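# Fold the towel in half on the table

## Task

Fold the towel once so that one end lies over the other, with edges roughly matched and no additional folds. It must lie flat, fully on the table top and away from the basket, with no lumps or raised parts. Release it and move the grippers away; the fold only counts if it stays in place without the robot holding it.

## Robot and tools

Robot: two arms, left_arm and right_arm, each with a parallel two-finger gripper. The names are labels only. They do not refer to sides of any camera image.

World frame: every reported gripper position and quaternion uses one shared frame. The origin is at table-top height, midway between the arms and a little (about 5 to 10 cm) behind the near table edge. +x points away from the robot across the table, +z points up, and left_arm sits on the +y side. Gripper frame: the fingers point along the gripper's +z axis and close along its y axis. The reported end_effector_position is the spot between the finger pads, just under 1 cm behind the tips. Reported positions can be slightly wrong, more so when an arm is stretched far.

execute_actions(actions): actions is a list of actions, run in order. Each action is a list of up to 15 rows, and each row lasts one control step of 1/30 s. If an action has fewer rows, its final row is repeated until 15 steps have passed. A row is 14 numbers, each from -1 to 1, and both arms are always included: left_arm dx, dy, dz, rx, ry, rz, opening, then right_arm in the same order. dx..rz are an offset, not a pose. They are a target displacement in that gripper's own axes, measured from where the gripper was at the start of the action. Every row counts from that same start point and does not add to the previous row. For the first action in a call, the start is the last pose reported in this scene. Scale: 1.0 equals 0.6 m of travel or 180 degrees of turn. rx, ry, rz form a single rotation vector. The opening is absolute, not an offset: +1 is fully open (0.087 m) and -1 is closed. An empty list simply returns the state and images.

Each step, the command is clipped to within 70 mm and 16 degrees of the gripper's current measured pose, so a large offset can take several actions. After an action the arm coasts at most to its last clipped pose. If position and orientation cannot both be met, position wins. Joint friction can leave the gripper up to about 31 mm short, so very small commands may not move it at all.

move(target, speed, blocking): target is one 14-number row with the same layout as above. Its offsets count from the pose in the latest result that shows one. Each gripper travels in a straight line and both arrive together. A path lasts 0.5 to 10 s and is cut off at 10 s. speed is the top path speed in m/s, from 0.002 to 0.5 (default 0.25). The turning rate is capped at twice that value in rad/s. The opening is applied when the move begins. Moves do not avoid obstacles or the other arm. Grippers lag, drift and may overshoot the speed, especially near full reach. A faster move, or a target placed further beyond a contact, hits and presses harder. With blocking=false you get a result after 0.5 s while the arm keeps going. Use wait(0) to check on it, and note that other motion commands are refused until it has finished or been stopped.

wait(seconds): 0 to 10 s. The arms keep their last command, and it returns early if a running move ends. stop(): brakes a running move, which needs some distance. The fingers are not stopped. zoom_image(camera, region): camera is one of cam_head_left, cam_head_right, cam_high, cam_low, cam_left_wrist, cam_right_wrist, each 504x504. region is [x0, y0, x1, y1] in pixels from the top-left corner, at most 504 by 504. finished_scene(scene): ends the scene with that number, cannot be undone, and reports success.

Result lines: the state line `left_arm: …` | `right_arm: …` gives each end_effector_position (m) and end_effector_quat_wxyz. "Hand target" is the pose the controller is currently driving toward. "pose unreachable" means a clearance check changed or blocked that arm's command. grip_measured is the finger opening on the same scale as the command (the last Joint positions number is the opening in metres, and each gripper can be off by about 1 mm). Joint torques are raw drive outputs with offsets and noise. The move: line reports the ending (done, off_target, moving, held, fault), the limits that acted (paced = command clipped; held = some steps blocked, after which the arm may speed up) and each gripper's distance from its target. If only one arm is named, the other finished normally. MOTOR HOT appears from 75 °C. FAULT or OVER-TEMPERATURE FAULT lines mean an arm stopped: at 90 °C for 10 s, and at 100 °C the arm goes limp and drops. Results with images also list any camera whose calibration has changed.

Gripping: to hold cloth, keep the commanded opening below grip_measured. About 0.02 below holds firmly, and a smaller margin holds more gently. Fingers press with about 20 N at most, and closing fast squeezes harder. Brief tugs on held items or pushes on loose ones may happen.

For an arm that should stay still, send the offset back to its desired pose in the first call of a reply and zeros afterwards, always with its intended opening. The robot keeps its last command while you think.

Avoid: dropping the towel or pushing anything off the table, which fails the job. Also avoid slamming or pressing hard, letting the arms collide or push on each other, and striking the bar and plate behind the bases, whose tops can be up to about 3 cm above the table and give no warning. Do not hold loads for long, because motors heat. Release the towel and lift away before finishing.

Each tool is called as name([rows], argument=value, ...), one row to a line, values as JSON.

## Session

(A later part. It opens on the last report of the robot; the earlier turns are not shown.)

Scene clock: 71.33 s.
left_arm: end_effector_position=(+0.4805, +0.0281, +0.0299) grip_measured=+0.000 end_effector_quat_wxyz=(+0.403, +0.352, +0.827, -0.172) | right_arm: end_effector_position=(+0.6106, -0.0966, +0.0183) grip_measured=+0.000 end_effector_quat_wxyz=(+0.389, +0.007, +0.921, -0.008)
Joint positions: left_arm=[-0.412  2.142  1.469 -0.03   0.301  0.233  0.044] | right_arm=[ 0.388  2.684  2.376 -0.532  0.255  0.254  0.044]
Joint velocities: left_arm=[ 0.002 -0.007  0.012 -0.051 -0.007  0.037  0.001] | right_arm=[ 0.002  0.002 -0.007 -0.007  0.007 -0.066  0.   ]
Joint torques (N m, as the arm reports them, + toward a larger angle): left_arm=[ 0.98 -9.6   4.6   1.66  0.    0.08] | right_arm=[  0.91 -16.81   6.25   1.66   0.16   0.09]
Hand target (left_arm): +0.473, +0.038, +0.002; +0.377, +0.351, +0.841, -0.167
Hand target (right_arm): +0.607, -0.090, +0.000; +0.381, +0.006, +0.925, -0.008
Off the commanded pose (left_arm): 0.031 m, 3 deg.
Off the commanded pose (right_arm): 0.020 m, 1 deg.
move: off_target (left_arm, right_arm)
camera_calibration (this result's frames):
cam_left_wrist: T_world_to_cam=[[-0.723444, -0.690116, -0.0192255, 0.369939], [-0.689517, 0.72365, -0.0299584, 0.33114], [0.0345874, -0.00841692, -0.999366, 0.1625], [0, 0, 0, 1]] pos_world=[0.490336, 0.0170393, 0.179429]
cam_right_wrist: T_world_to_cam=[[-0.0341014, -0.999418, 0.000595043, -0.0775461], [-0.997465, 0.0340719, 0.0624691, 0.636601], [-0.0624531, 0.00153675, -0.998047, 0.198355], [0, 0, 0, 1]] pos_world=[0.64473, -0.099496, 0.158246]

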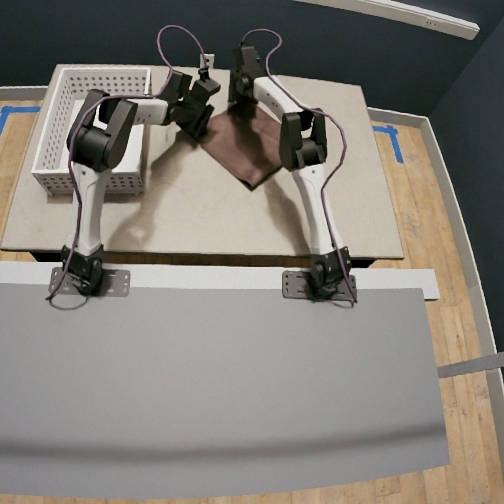

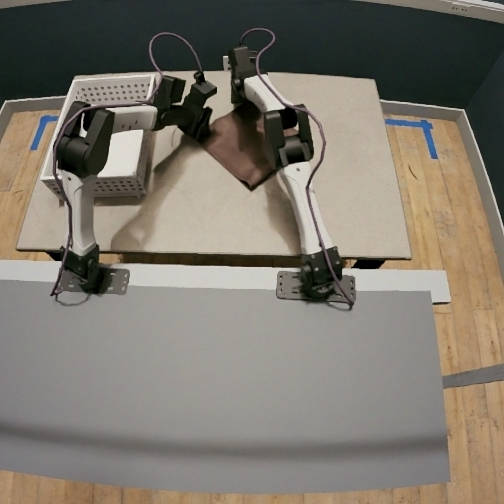

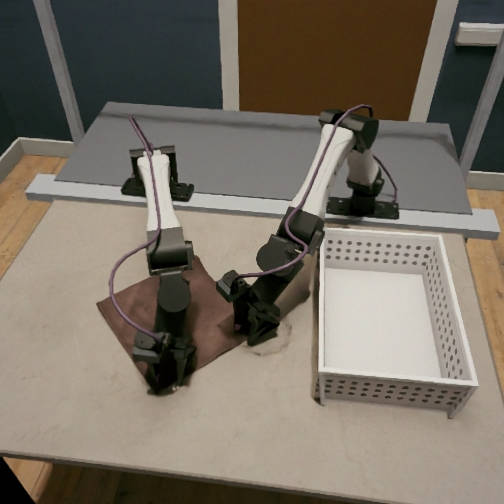

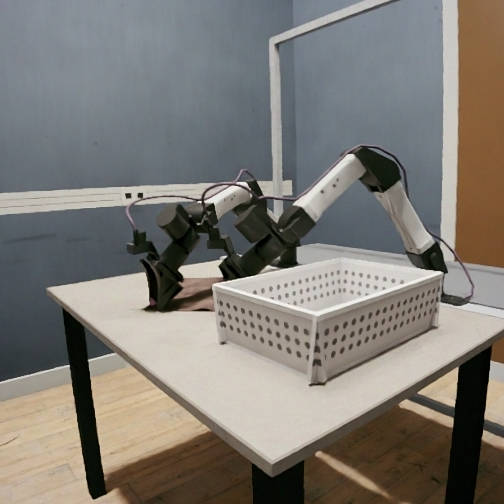

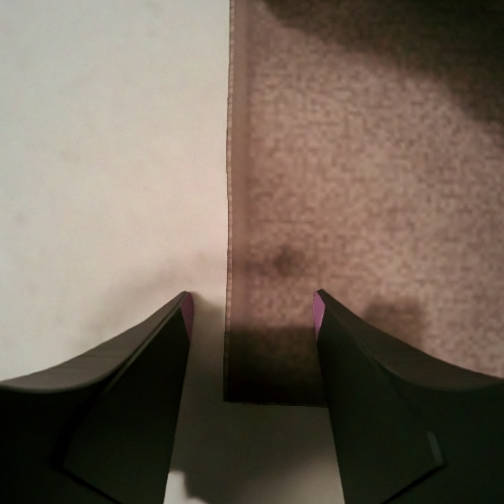

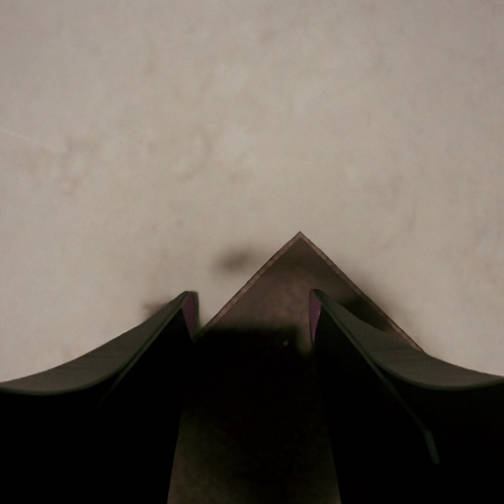

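execute_actions([
  [[0.03,0,0.025,0,0,0,0,0.03,0,0.03,0,0,0,0]],
  [[0.03,0,0.025,0,0,0,-0.1,0.03,0,0.03,0,0,0,-0.1],[0.03,0,0.025,0,0,0,-0.15,0.03,0,0.03,0,0,0,-0.15],[0.03,0,0.025,0,0,0,-0.2,0.03,0,0.03,0,0,0,-0.2],[0.03,0,0.025,0,0,0,-0.25,0.03,0,0.03,0,0,0,-0.25],[0.03,0,0.025,0,0,0,-0.3,0.03,0,0.03,0,0,0,-0.3],[0.03,0,0.025,0,0,0,-0.35,0.03,0,0.03,0,0,0,-0.35],[0.03,0,0.025,0,0,0,-0.4,0.03,0,0.03,0,0,0,-0.4],[0.03,0,0.025,0,0,0,-0.45,0.03,0,0.03,0,0,0,-0.45],[0.03,0,0.025,0,0,0,-0.5,0.03,0,0.03,0,0,0,-0.5]],
  [[0.03,0,0.025,0,0,0,-0.6,0.03,0,0.03,0,0,0,-0.6],[0.03,0,0.025,0,0,0,-0.65,0.03,0,0.03,0,0,0,-0.65],[0.03,0,0.025,0,0,0,-0.7,0.03,0,0.03,0,0,0,-0.7],[0.03,0,0.025,0,0,0,-0.75,0.03,0,0.03,0,0,0,-0.75],[0.03,0,0.025,0,0,0,-0.8,0.03,0,0.03,0,0,0,-0.8],[0.03,0,0.025,0,0,0,-0.85,0.03,0,0.03,0,0,0,-0.85],[0.03,0,0.025,0,0,0,-0.9,0.03,0,0.03,0,0,0,-0.9],[0.03,0,0.025,0,0,0,-0.95,0.03,0,0.03,0,0,0,-0.95],[0.03,0,0.025,0,0,0,-1,0.03,0,0.03,0,0,0,-1]],
  [[-0.04,-0.03,-0.05,0,0,0,-1,-0.03,-0.02,-0.06,0,0,0,-1]],
  [[-0.04,-0.03,-0.04,0,0,0,-1,-0.02,-0.02,-0.06,0,0,0,-1]],
])

Scene clock: 74.90 s.
left_arm: end_effector_position=(+0.4730, -0.0032, +0.1110) grip_measured=-0.957 end_effector_quat_wxyz=(+0.486, +0.359, +0.775, -0.184) | right_arm: end_effector_position=(+0.5930, -0.1063, +0.0891) grip_measured=-0.922 end_effector_quat_wxyz=(+0.450, +0.020, +0.893, +0.004)
Joint positions: left_arm=[-0.473  1.987  1.428  0.061  0.276  0.209  0.002] | right_arm=[ 0.388  2.394  2.036 -0.344  0.276  0.253  0.003]
Joint velocities: left_arm=[-0.007 -0.002 -0.022 -0.037  0.022 -0.007  0.   ] | right_arm=[ 0.002  0.002 -0.037 -0.007  0.022  0.037 -0.   ]
Joint torques (N m, as the arm reports them, + toward a larger angle): left_arm=[  0.29 -11.52   6.42   1.82  -0.03  -0.05] | right_arm=[ -0.82 -17.81   6.67   1.72   0.06  -0.08]
Hand target (left_arm): +0.470, +0.000, +0.108; +0.480, +0.355, +0.782, -0.180
Hand target (right_arm): +0.593, -0.111, +0.087; +0.448, +0.020, +0.894, +0.003
Off the commanded pose (left_arm): 0.005 m, 1 deg.
Off the commanded pose (right_arm): 0.005 m, 0 deg.
camera_calibration (this result's frames):
cam_left_wrist: T_world_to_cam=[[-0.733942, -0.674021, -0.0838081, 0.356613], [-0.647645, 0.731663, -0.212661, 0.351609], [0.204657, -0.101803, -0.973525, 0.159912], [0, 0, 0, 1]] pos_world=[0.456724, -0.000615074, 0.260338]
cam_right_wrist: T_world_to_cam=[[-0.0463397, -0.99827, -0.0361982, -0.0771848], [-0.99629, 0.048818, -0.0708797, 0.627741], [0.0725241, 0.0327794, -0.996828, 0.191149], [0, 0, 0, 1]] pos_world=[0.607972, -0.113962, 0.232243]

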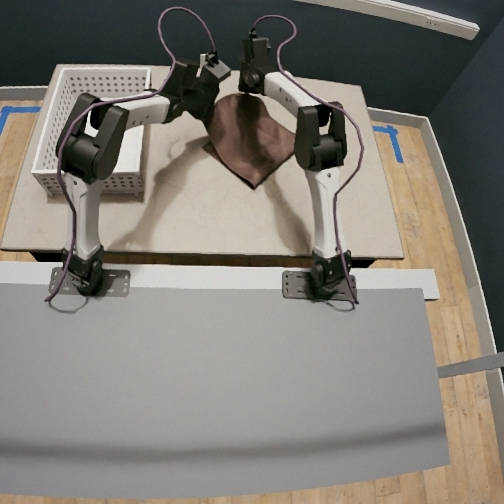

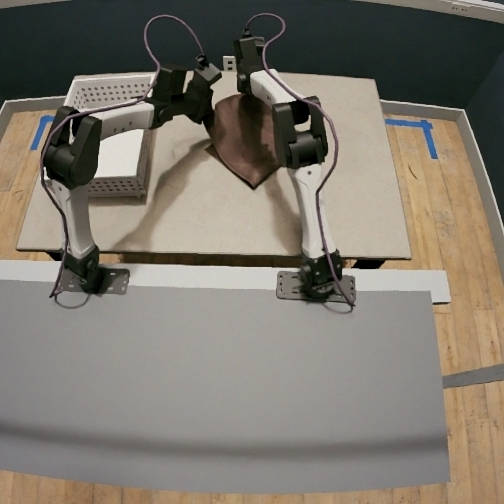

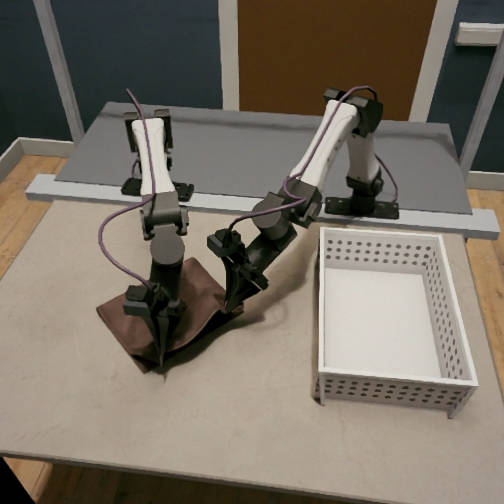

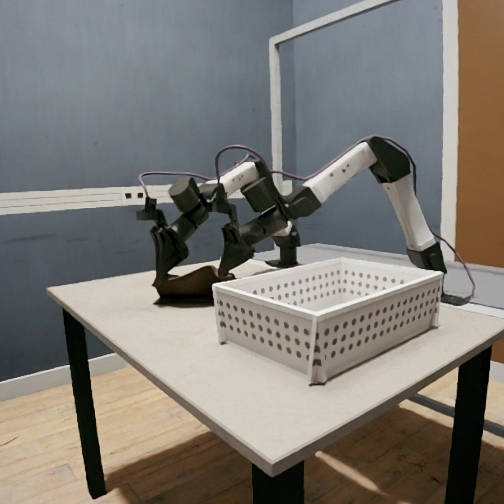

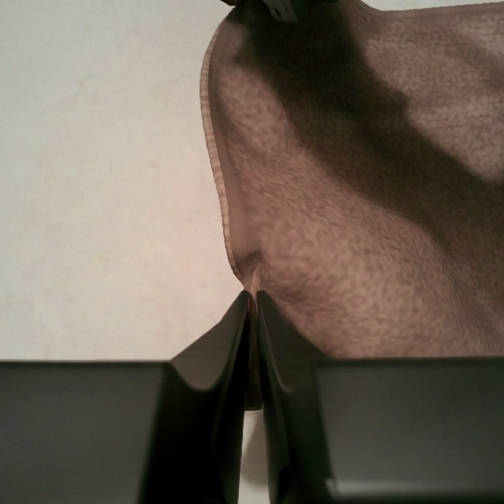

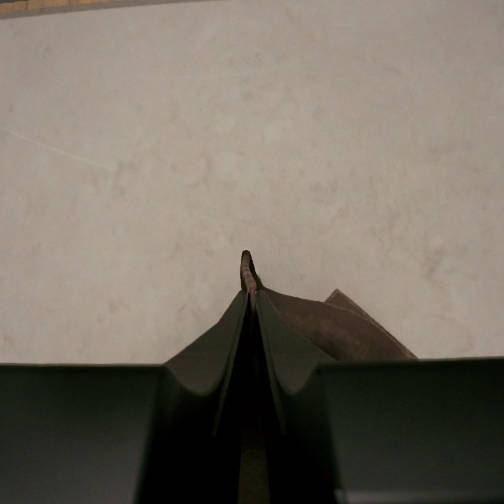

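move(target=[-0.127,-0.583,-0.202,0,0.08,0,-1,0.138,-0.385,-0.513,0,0.1,0,-1], speed=0.13)

Scene clock: 79.50 s.
left_arm: end_effector_position=(+0.1610, -0.1886, +0.2133) grip_measured=-0.957 end_effector_quat_wxyz=(+0.381, +0.379, +0.830, -0.147) | right_arm: end_effector_position=(+0.2868, -0.3251, +0.1907) grip_measured=-0.922 end_effector_quat_wxyz=(+0.294, +0.023, +0.956, +0.012)
Joint positions: left_arm=[-1.331  1.999  2.064 -0.872 -0.395 -0.333  0.002] | right_arm=[-0.153  1.341  1.297 -0.973 -0.114 -0.123  0.003]
Joint velocities: left_arm=[ 0.007 -0.007  0.012  0.022  0.037 -0.007 -0.001] | right_arm=[ 0.002 -0.002  0.022 -0.007 -0.051 -0.051 -0.001]
Joint torques (N m, as the arm reports them, + toward a larger angle): left_arm=[ 0.42 -9.74  9.13  1.36 -0.27 -0.06] | right_arm=[-1.14 -7.06  7.86  1.35 -0.14 -0.16]
Hand target (left_arm): +0.161, -0.190, +0.215; +0.381, +0.377, +0.832, -0.144
Hand target (right_arm): +0.287, -0.328, +0.196; +0.305, +0.021, +0.952, +0.010
Off the commanded pose (left_arm): 0.003 m, 1 deg.
Off the commanded pose (right_arm): 0.011 m, 1 deg.
move: off_target (right_arm)
camera_calibration (this result's frames):
cam_left_wrist: T_world_to_cam=[[-0.743859, -0.66516, -0.065087, 0.0105445], [-0.667907, 0.743338, 0.0367253, 0.259186], [0.0239534, 0.0707906, -0.997204, 0.371118], [0, 0, 0, 1]] pos_world=[0.172066, -0.21192, 0.361248]
cam_right_wrist: T_world_to_cam=[[-0.0531984, -0.997675, -0.0426019, -0.302695], [-0.964005, 0.0401799, 0.26283, 0.264896], [-0.260508, 0.0550506, -0.963901, 0.418251], [0, 0, 0, 1]] pos_world=[0.348216, -0.33566, 0.320635]

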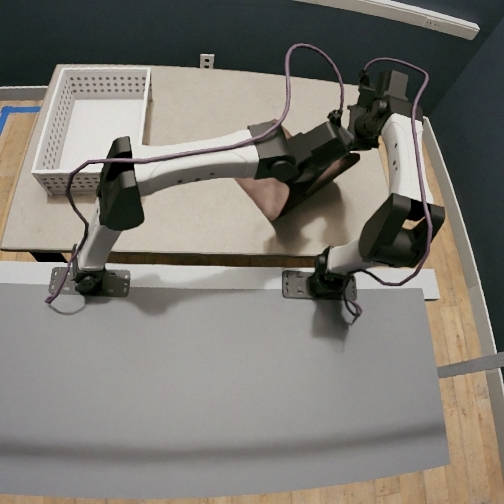

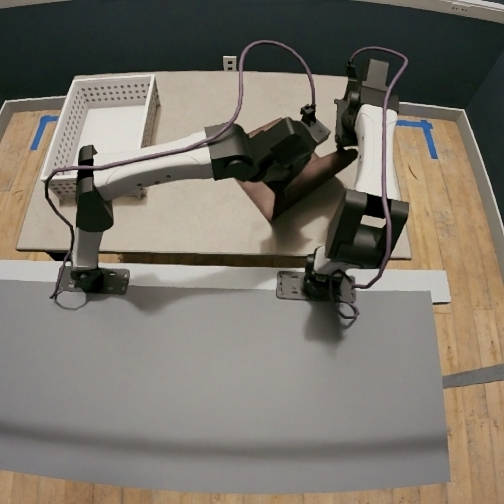

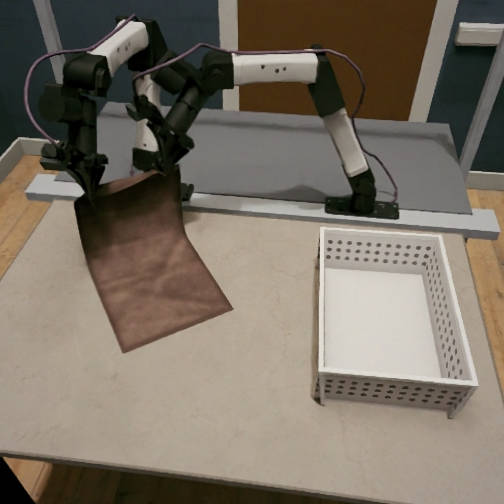

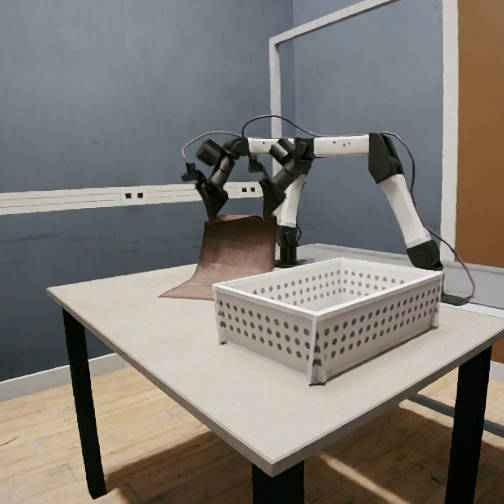

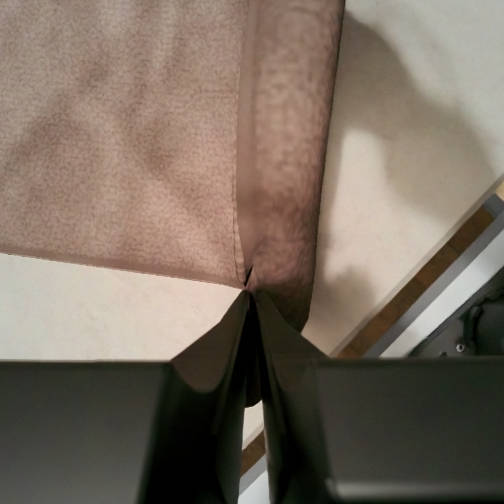

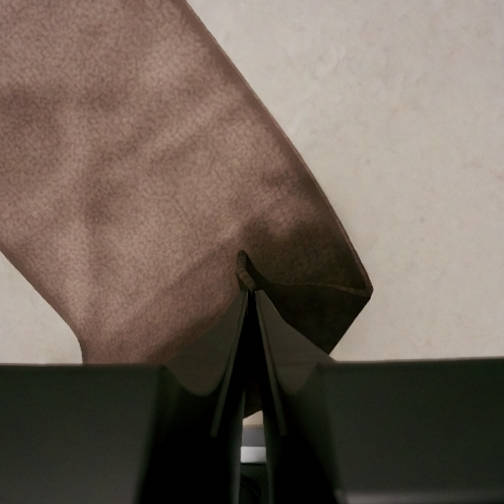

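move(target=[0.018,0.278,0.098,0,0,0,-1,-0.162,0.138,0.177,0,0,0,-1], speed=0.1)

Scene clock: 82.70 s.
left_arm: end_effector_position=(+0.3121, -0.1069, +0.1740) grip_measured=-0.957 end_effector_quat_wxyz=(+0.383, +0.378, +0.831, -0.142) | right_arm: end_effector_position=(+0.4196, -0.2494, +0.1579) grip_measured=-0.922 end_effector_quat_wxyz=(+0.279, +0.020, +0.960, +0.016)
Joint positions: left_arm=[-0.922  1.895  1.739 -0.579 -0.111 -0.039  0.002] | right_arm=[ 0.115  1.837  1.662 -0.862  0.017  0.101  0.003]
Joint velocities: left_arm=[-0.002  0.012 -0.017  0.037 -0.007  0.007  0.   ] | right_arm=[-0.007  0.012 -0.007 -0.066  0.037 -0.081 -0.001]
Joint torques (N m, as the arm reports them, + toward a larger angle): left_arm=[  0.64 -11.67   5.79   1.79   0.02   0.07] | right_arm=[  0.61 -10.04   9.57   1.45   0.2    0.05]
Hand target (left_arm): +0.310, -0.103, +0.174; +0.383, +0.380, +0.829, -0.144
Hand target (right_arm): +0.430, -0.248, +0.162; +0.293, +0.022, +0.956, +0.011
Off the commanded pose (left_arm): 0.004 m, 1 deg.
Off the commanded pose (right_arm): 0.011 m, 2 deg.
move: off_target (right_arm)
camera_calibration (this result's frames):
cam_left_wrist: T_world_to_cam=[[-0.738126, -0.67065, -0.0734794, 0.173753], [-0.674014, 0.737804, 0.0367338, 0.302097], [0.0295779, 0.0766404, -0.99662, 0.321325], [0, 0, 0, 1]] pos_world=[0.322365, -0.130988, 0.321909]
cam_right_wrist: T_world_to_cam=[[-0.0458811, -0.997871, -0.0463528, -0.224057], [-0.956059, 0.0304138, 0.291591, 0.388136], [-0.28956, 0.0576946, -0.955419, 0.428559], [0, 0, 0, 1]] pos_world=[0.484894, -0.26011, 0.285891]

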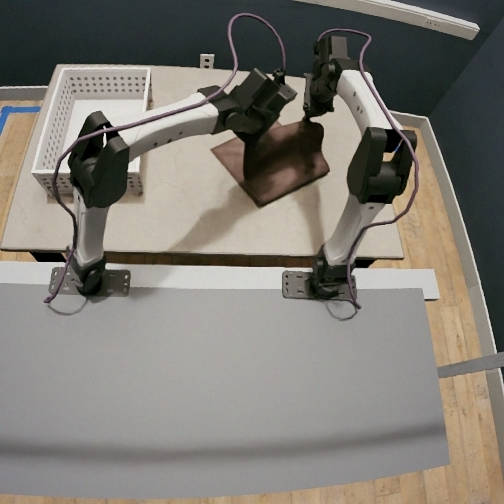

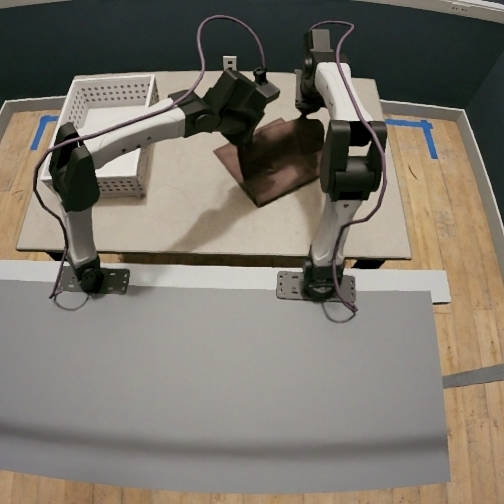

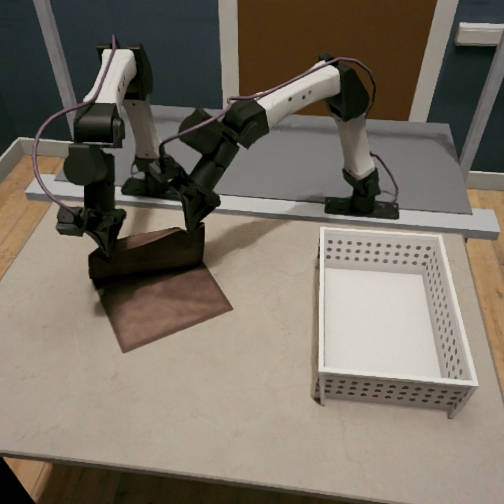

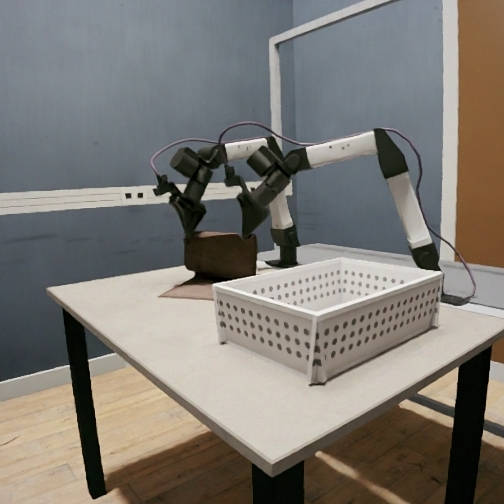

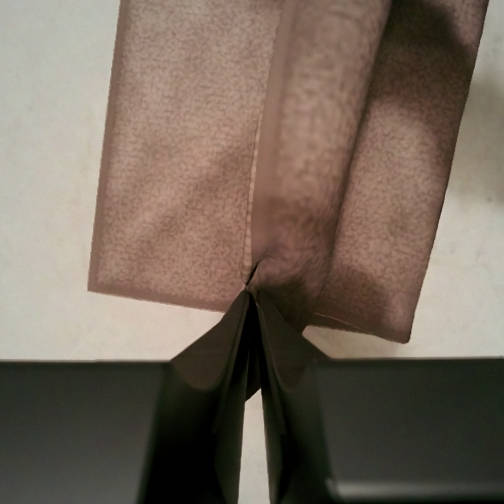

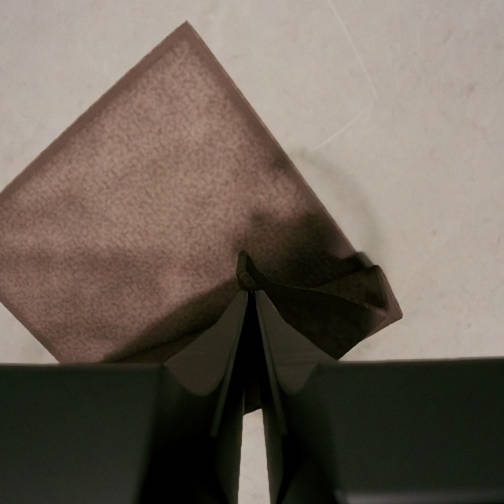

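move(target=[0.132,0.213,0.175,0,0,0,-1,-0.06,0.11,0.287,0,0,0,-1], speed=0.08)

zoom_image(camera="cam_high", region=[40,200,300,420])

Scene clock: 86.10 s.
left_arm: end_effector_position=(+0.4307, -0.0416, +0.0661) grip_measured=-0.957 end_effector_quat_wxyz=(+0.395, +0.377, +0.825, -0.143) | right_arm: end_effector_position=(+0.5374, -0.1846, +0.0340) grip_measured=-0.922 end_effector_quat_wxyz=(+0.266, +0.016, +0.963, +0.021)
Joint positions: left_arm=[-0.62   2.072  1.536 -0.173  0.113  0.165  0.002] | right_arm=[ 0.223  2.416  2.059 -0.708  0.055  0.192  0.003]
Joint velocities: left_arm=[ 0.012 -0.012 -0.027 -0.095  0.007 -0.007 -0.   ] | right_arm=[-0.017 -0.007  0.002 -0.066 -0.081 -0.037 -0.001]
Joint torques (N m, as the arm reports them, + toward a larger angle): left_arm=[  1.08 -10.62   5.64   1.75   0.03   0.09] | right_arm=[  0.4  -15.64   9.54   1.35   0.28   0.04]
Hand target (left_arm): +0.429, -0.035, +0.052; +0.384, +0.378, +0.831, -0.140
Hand target (right_arm): +0.545, -0.183, +0.036; +0.279, +0.020, +0.960, +0.015
Off the commanded pose (left_arm): 0.016 m, 2 deg.
Off the commanded pose (right_arm): 0.007 m, 2 deg.
move: off_target (left_arm)
camera_calibration (this result's frames):
cam_left_wrist: T_world_to_cam=[[-0.73711, -0.670858, -0.0813596, 0.297257], [-0.673684, 0.738946, 0.0104623, 0.339515], [0.0531016, 0.0625225, -0.99663, 0.194539], [0, 0, 0, 1]] pos_world=[0.437506, -0.0636291, 0.214516]
cam_right_wrist: T_world_to_cam=[[-0.0370192, -0.997822, -0.0545895, -0.164207], [-0.948344, 0.017855, 0.316742, 0.527615], [-0.315078, 0.0634952, -0.946939, 0.355096], [0, 0, 0, 1]] pos_world=[0.606165, -0.195817, 0.160173]

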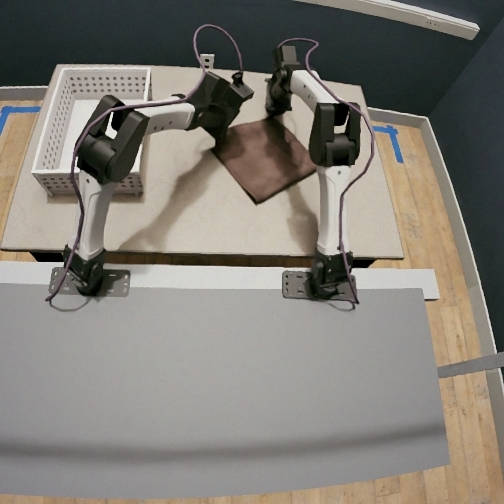

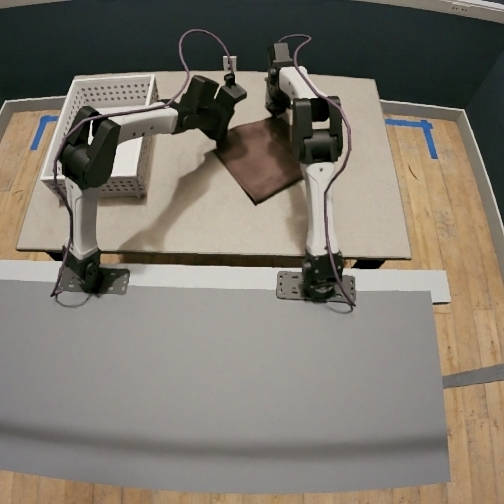

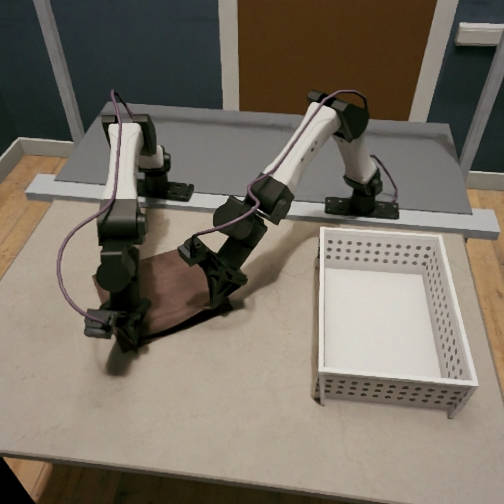

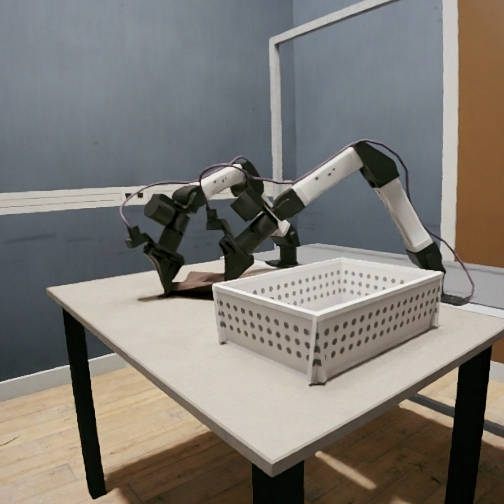

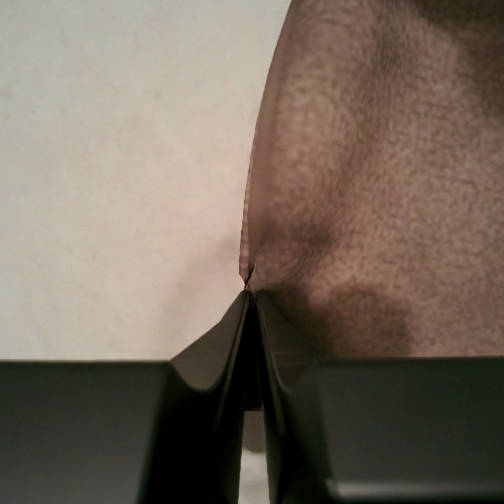

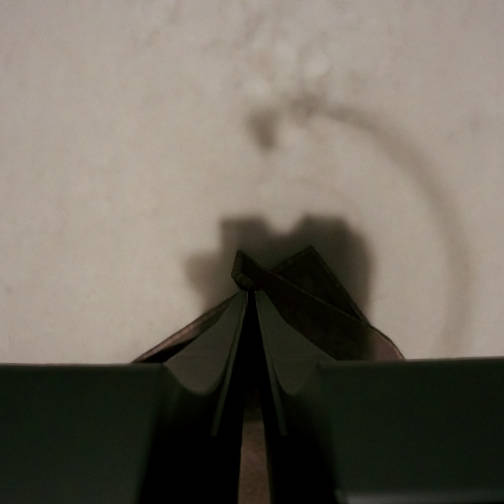

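Region (40, 200, 300, 420) of cam_high's 504x504 image, scaled by 1.938, with more detail than that image has; it fills the top 426 rows of this view, and the rest is white.

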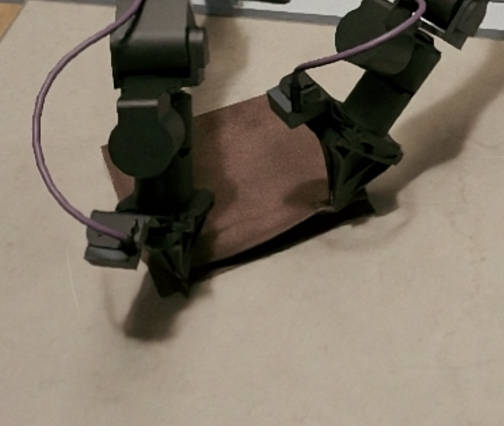

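Release and retreat.

execute_actions([
  [[0,0.01,0,0,0,0,-0.3,0,0.01,0,0,0,0,-0.3]],
])

move(target=[0.05,-0.05,-0.4,0,0,0,0.5,0.1,-0.25,-0.35,0,0,0,0.5], speed=0.2)

zoom_image(camera="cam_high", region=[40,200,300,420])

Scene clock: 87.13 s.
left_arm: end_effector_position=(+0.4320, -0.0401, +0.0662) grip_measured=-0.300 end_effector_quat_wxyz=(+0.396, +0.377, +0.825, -0.143) | right_arm: end_effector_position=(+0.5369, -0.1847, +0.0338) grip_measured=-0.300 end_effector_quat_wxyz=(+0.265, +0.017, +0.964, +0.021)
Joint positions: left_arm=[-0.617  2.072  1.536 -0.172  0.114  0.169  0.031] | right_arm=[ 0.223  2.416  2.059 -0.71   0.055  0.193  0.031]
Joint velocities: left_arm=[-0.012 -0.002 -0.002  0.051 -0.022  0.066 -0.   ] | right_arm=[ 0.012 -0.002  0.007  0.022  0.066 -0.022 -0.001]
Joint torques (N m, as the arm reports them, + toward a larger angle): left_arm=[  1.14 -11.23   7.75   1.65   0.06   0.03] | right_arm=[  0.84 -16.36   8.56   1.18   0.1    0.06]
Hand target (left_arm): +0.435, -0.038, +0.066; +0.395, +0.377, +0.825, -0.143
Hand target (right_arm): +0.537, -0.179, +0.034; +0.266, +0.016, +0.963, +0.022
Off the commanded pose (left_arm): 0.004 m, 0 deg.
Off the commanded pose (right_arm): 0.006 m, 0 deg.
camera_calibration (this result's frames):
cam_left_wrist: T_world_to_cam=[[-0.736483, -0.671306, -0.0833129, 0.299126], [-0.674235, 0.738448, 0.0100623, 0.339496], [0.0547674, 0.0635832, -0.996473, 0.193781], [0, 0, 0, 1]] pos_world=[0.438588, -0.0622166, 0.214602]
cam_right_wrist: T_world_to_cam=[[-0.0374727, -0.997821, -0.0543073, -0.164081], [-0.947617, 0.0182316, 0.318888, 0.526788], [-0.317203, 0.0634122, -0.946235, 0.355836], [0, 0, 0, 1]] pos_world=[0.605917, -0.195892, 0.159808]

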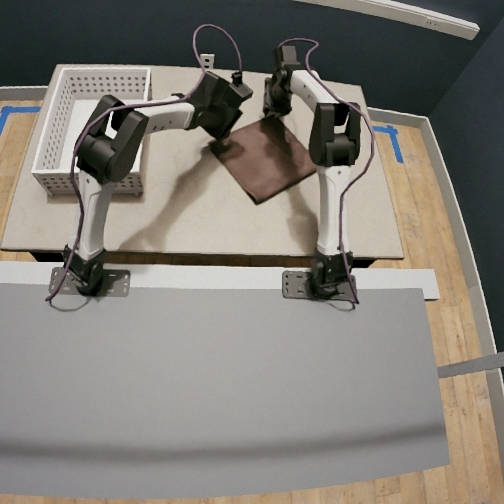

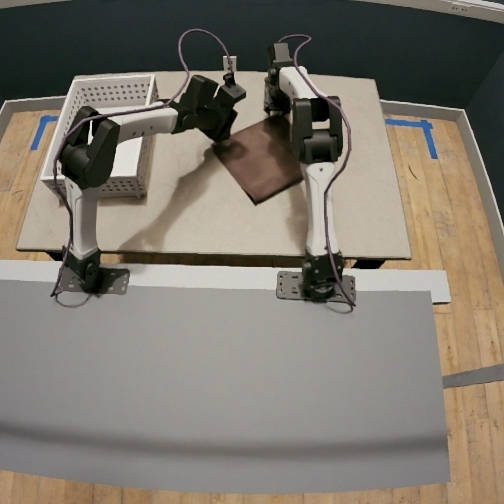

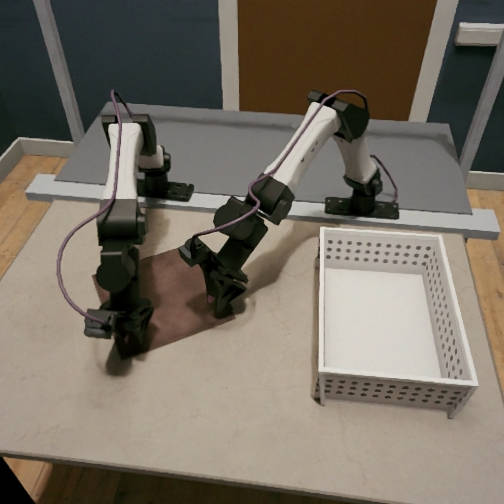

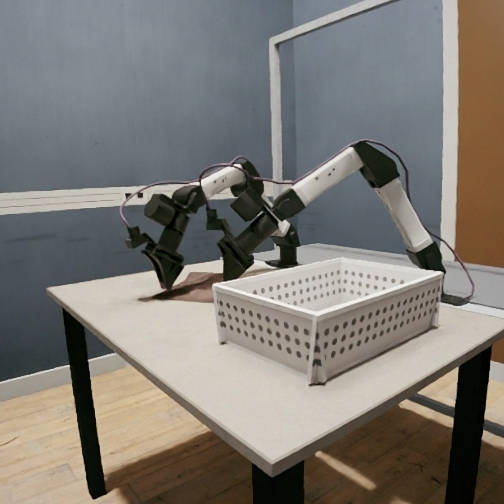

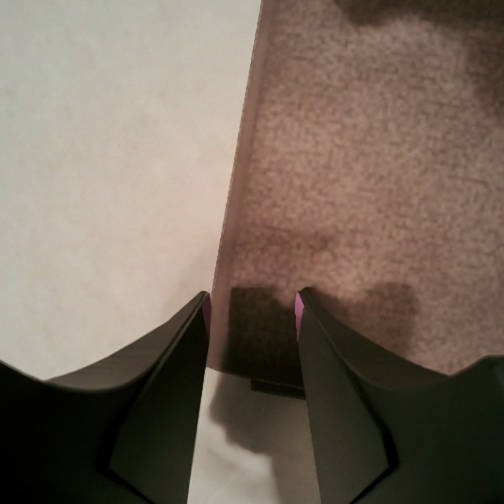

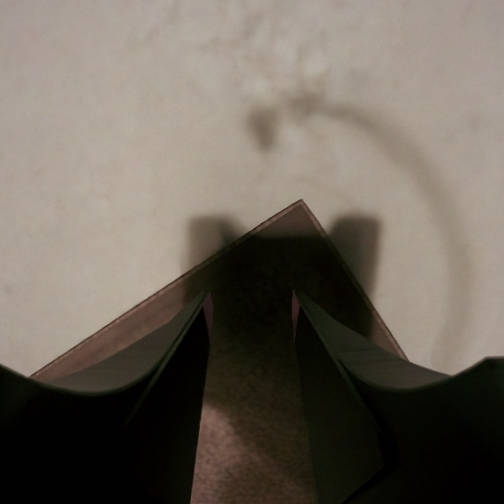

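Scene clock: 89.10 s.
left_arm: end_effector_position=(+0.2697, +0.0775, +0.2054) grip_measured=+0.500 end_effector_quat_wxyz=(+0.407, +0.376, +0.820, -0.145) | right_arm: end_effector_position=(+0.3767, -0.3373, +0.1745) grip_measured=+0.500 end_effector_quat_wxyz=(+0.268, +0.021, +0.963, +0.018)
Joint positions: left_arm=[-0.617  1.242  1.176 -0.617  0.114  0.169  0.066] | right_arm=[-0.137  1.723  1.606 -0.954 -0.111 -0.114  0.066]
Joint velocities: left_arm=[-0.007  0.012 -0.002 -0.007  0.022 -0.007  0.   ] | right_arm=[-0.002  0.007 -0.002 -0.066 -0.037 -0.037 -0.001]
Joint torques (N m, as the arm reports them, + toward a larger angle): left_arm=[ 0.91 -5.38  5.61  1.6   0.07  0.09] | right_arm=[ -0.57 -10.81   6.68   1.16  -0.21  -0.12]
Hand target (left_arm): +0.265, +0.083, +0.197; +0.396, +0.377, +0.825, -0.143
Hand target (right_arm): +0.373, -0.337, +0.174; +0.266, +0.017, +0.964, +0.023
Off the commanded pose (left_arm): 0.011 m, 1 deg.
Off the commanded pose (right_arm): 0.003 m, 1 deg.
move: off_target (left_arm)
camera_calibration (this result's frames):
cam_left_wrist: T_world_to_cam=[[-0.734935, -0.67239, -0.0881033, 0.270706], [-0.674045, 0.73856, -0.0138716, 0.146703], [0.0743968, 0.0491908, -0.996015, 0.329621], [0, 0, 0, 1]] pos_world=[0.273313, 0.0574563, 0.354193]
cam_right_wrist: T_world_to_cam=[[-0.0484166, -0.997506, -0.0513653, -0.311026], [-0.948954, 0.0298913, 0.313995, 0.338208], [-0.311676, 0.0639459, -0.948034, 0.446205], [0, 0, 0, 1]] pos_world=[0.444956, -0.348893, 0.300846]

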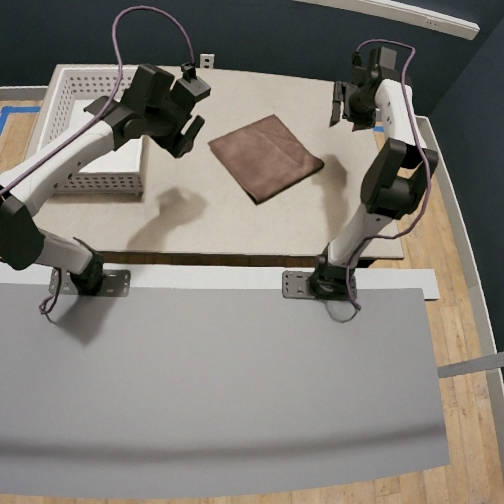

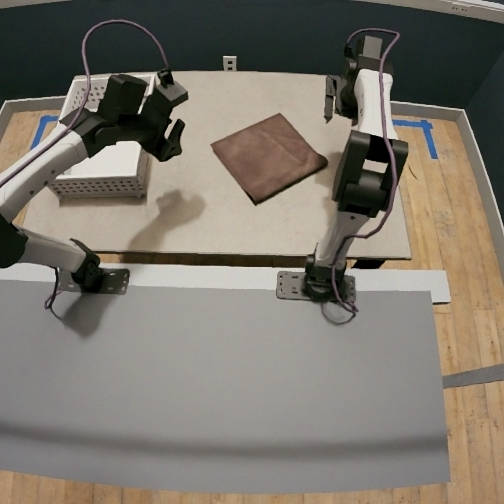

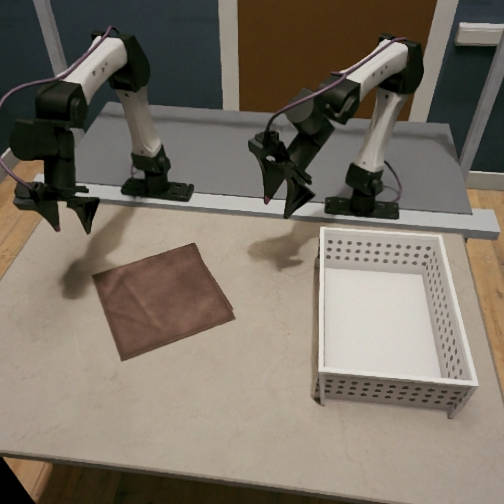

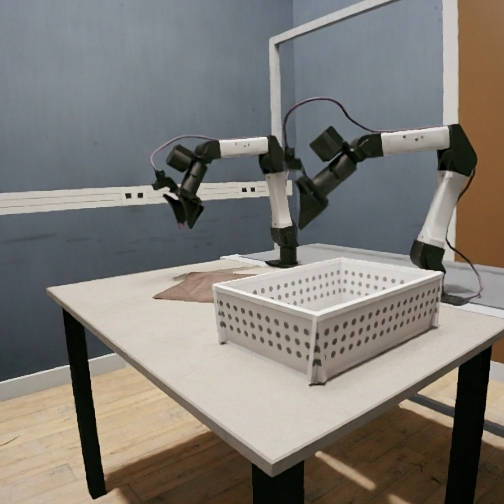

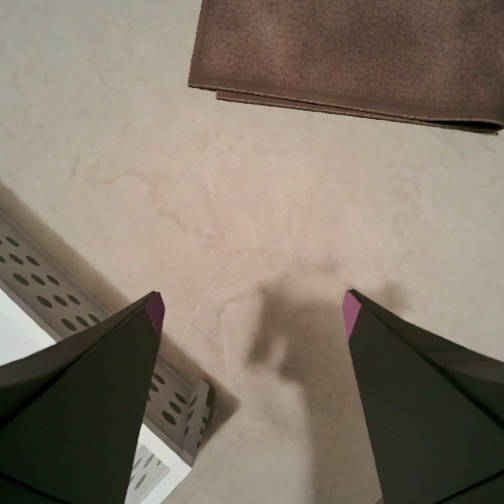

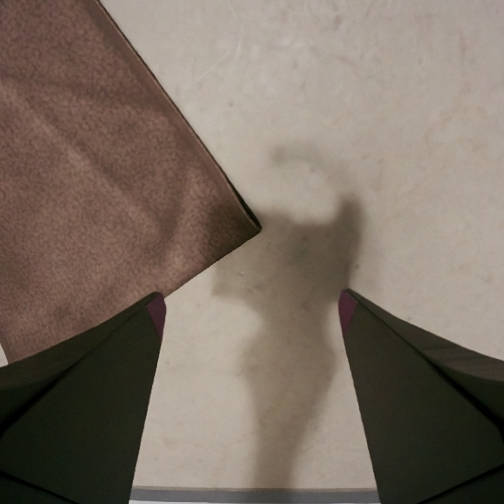

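Region (40, 200, 300, 420) of cam_high's 504x504 image, scaled by 1.938, with more detail than that image has; it fills the top 426 rows of this view, and the rest is white.

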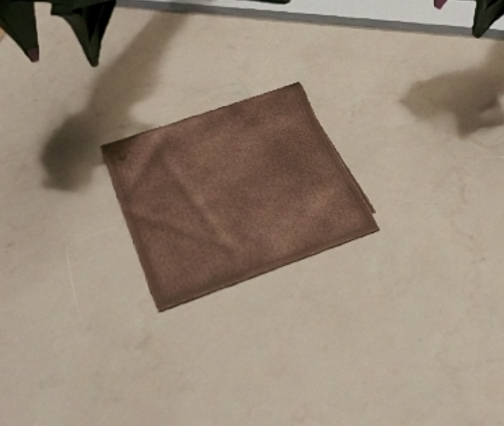

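About 2 cm of overhang; acceptable.

finished_scene(scene=1)

The scene is finished: the task was done.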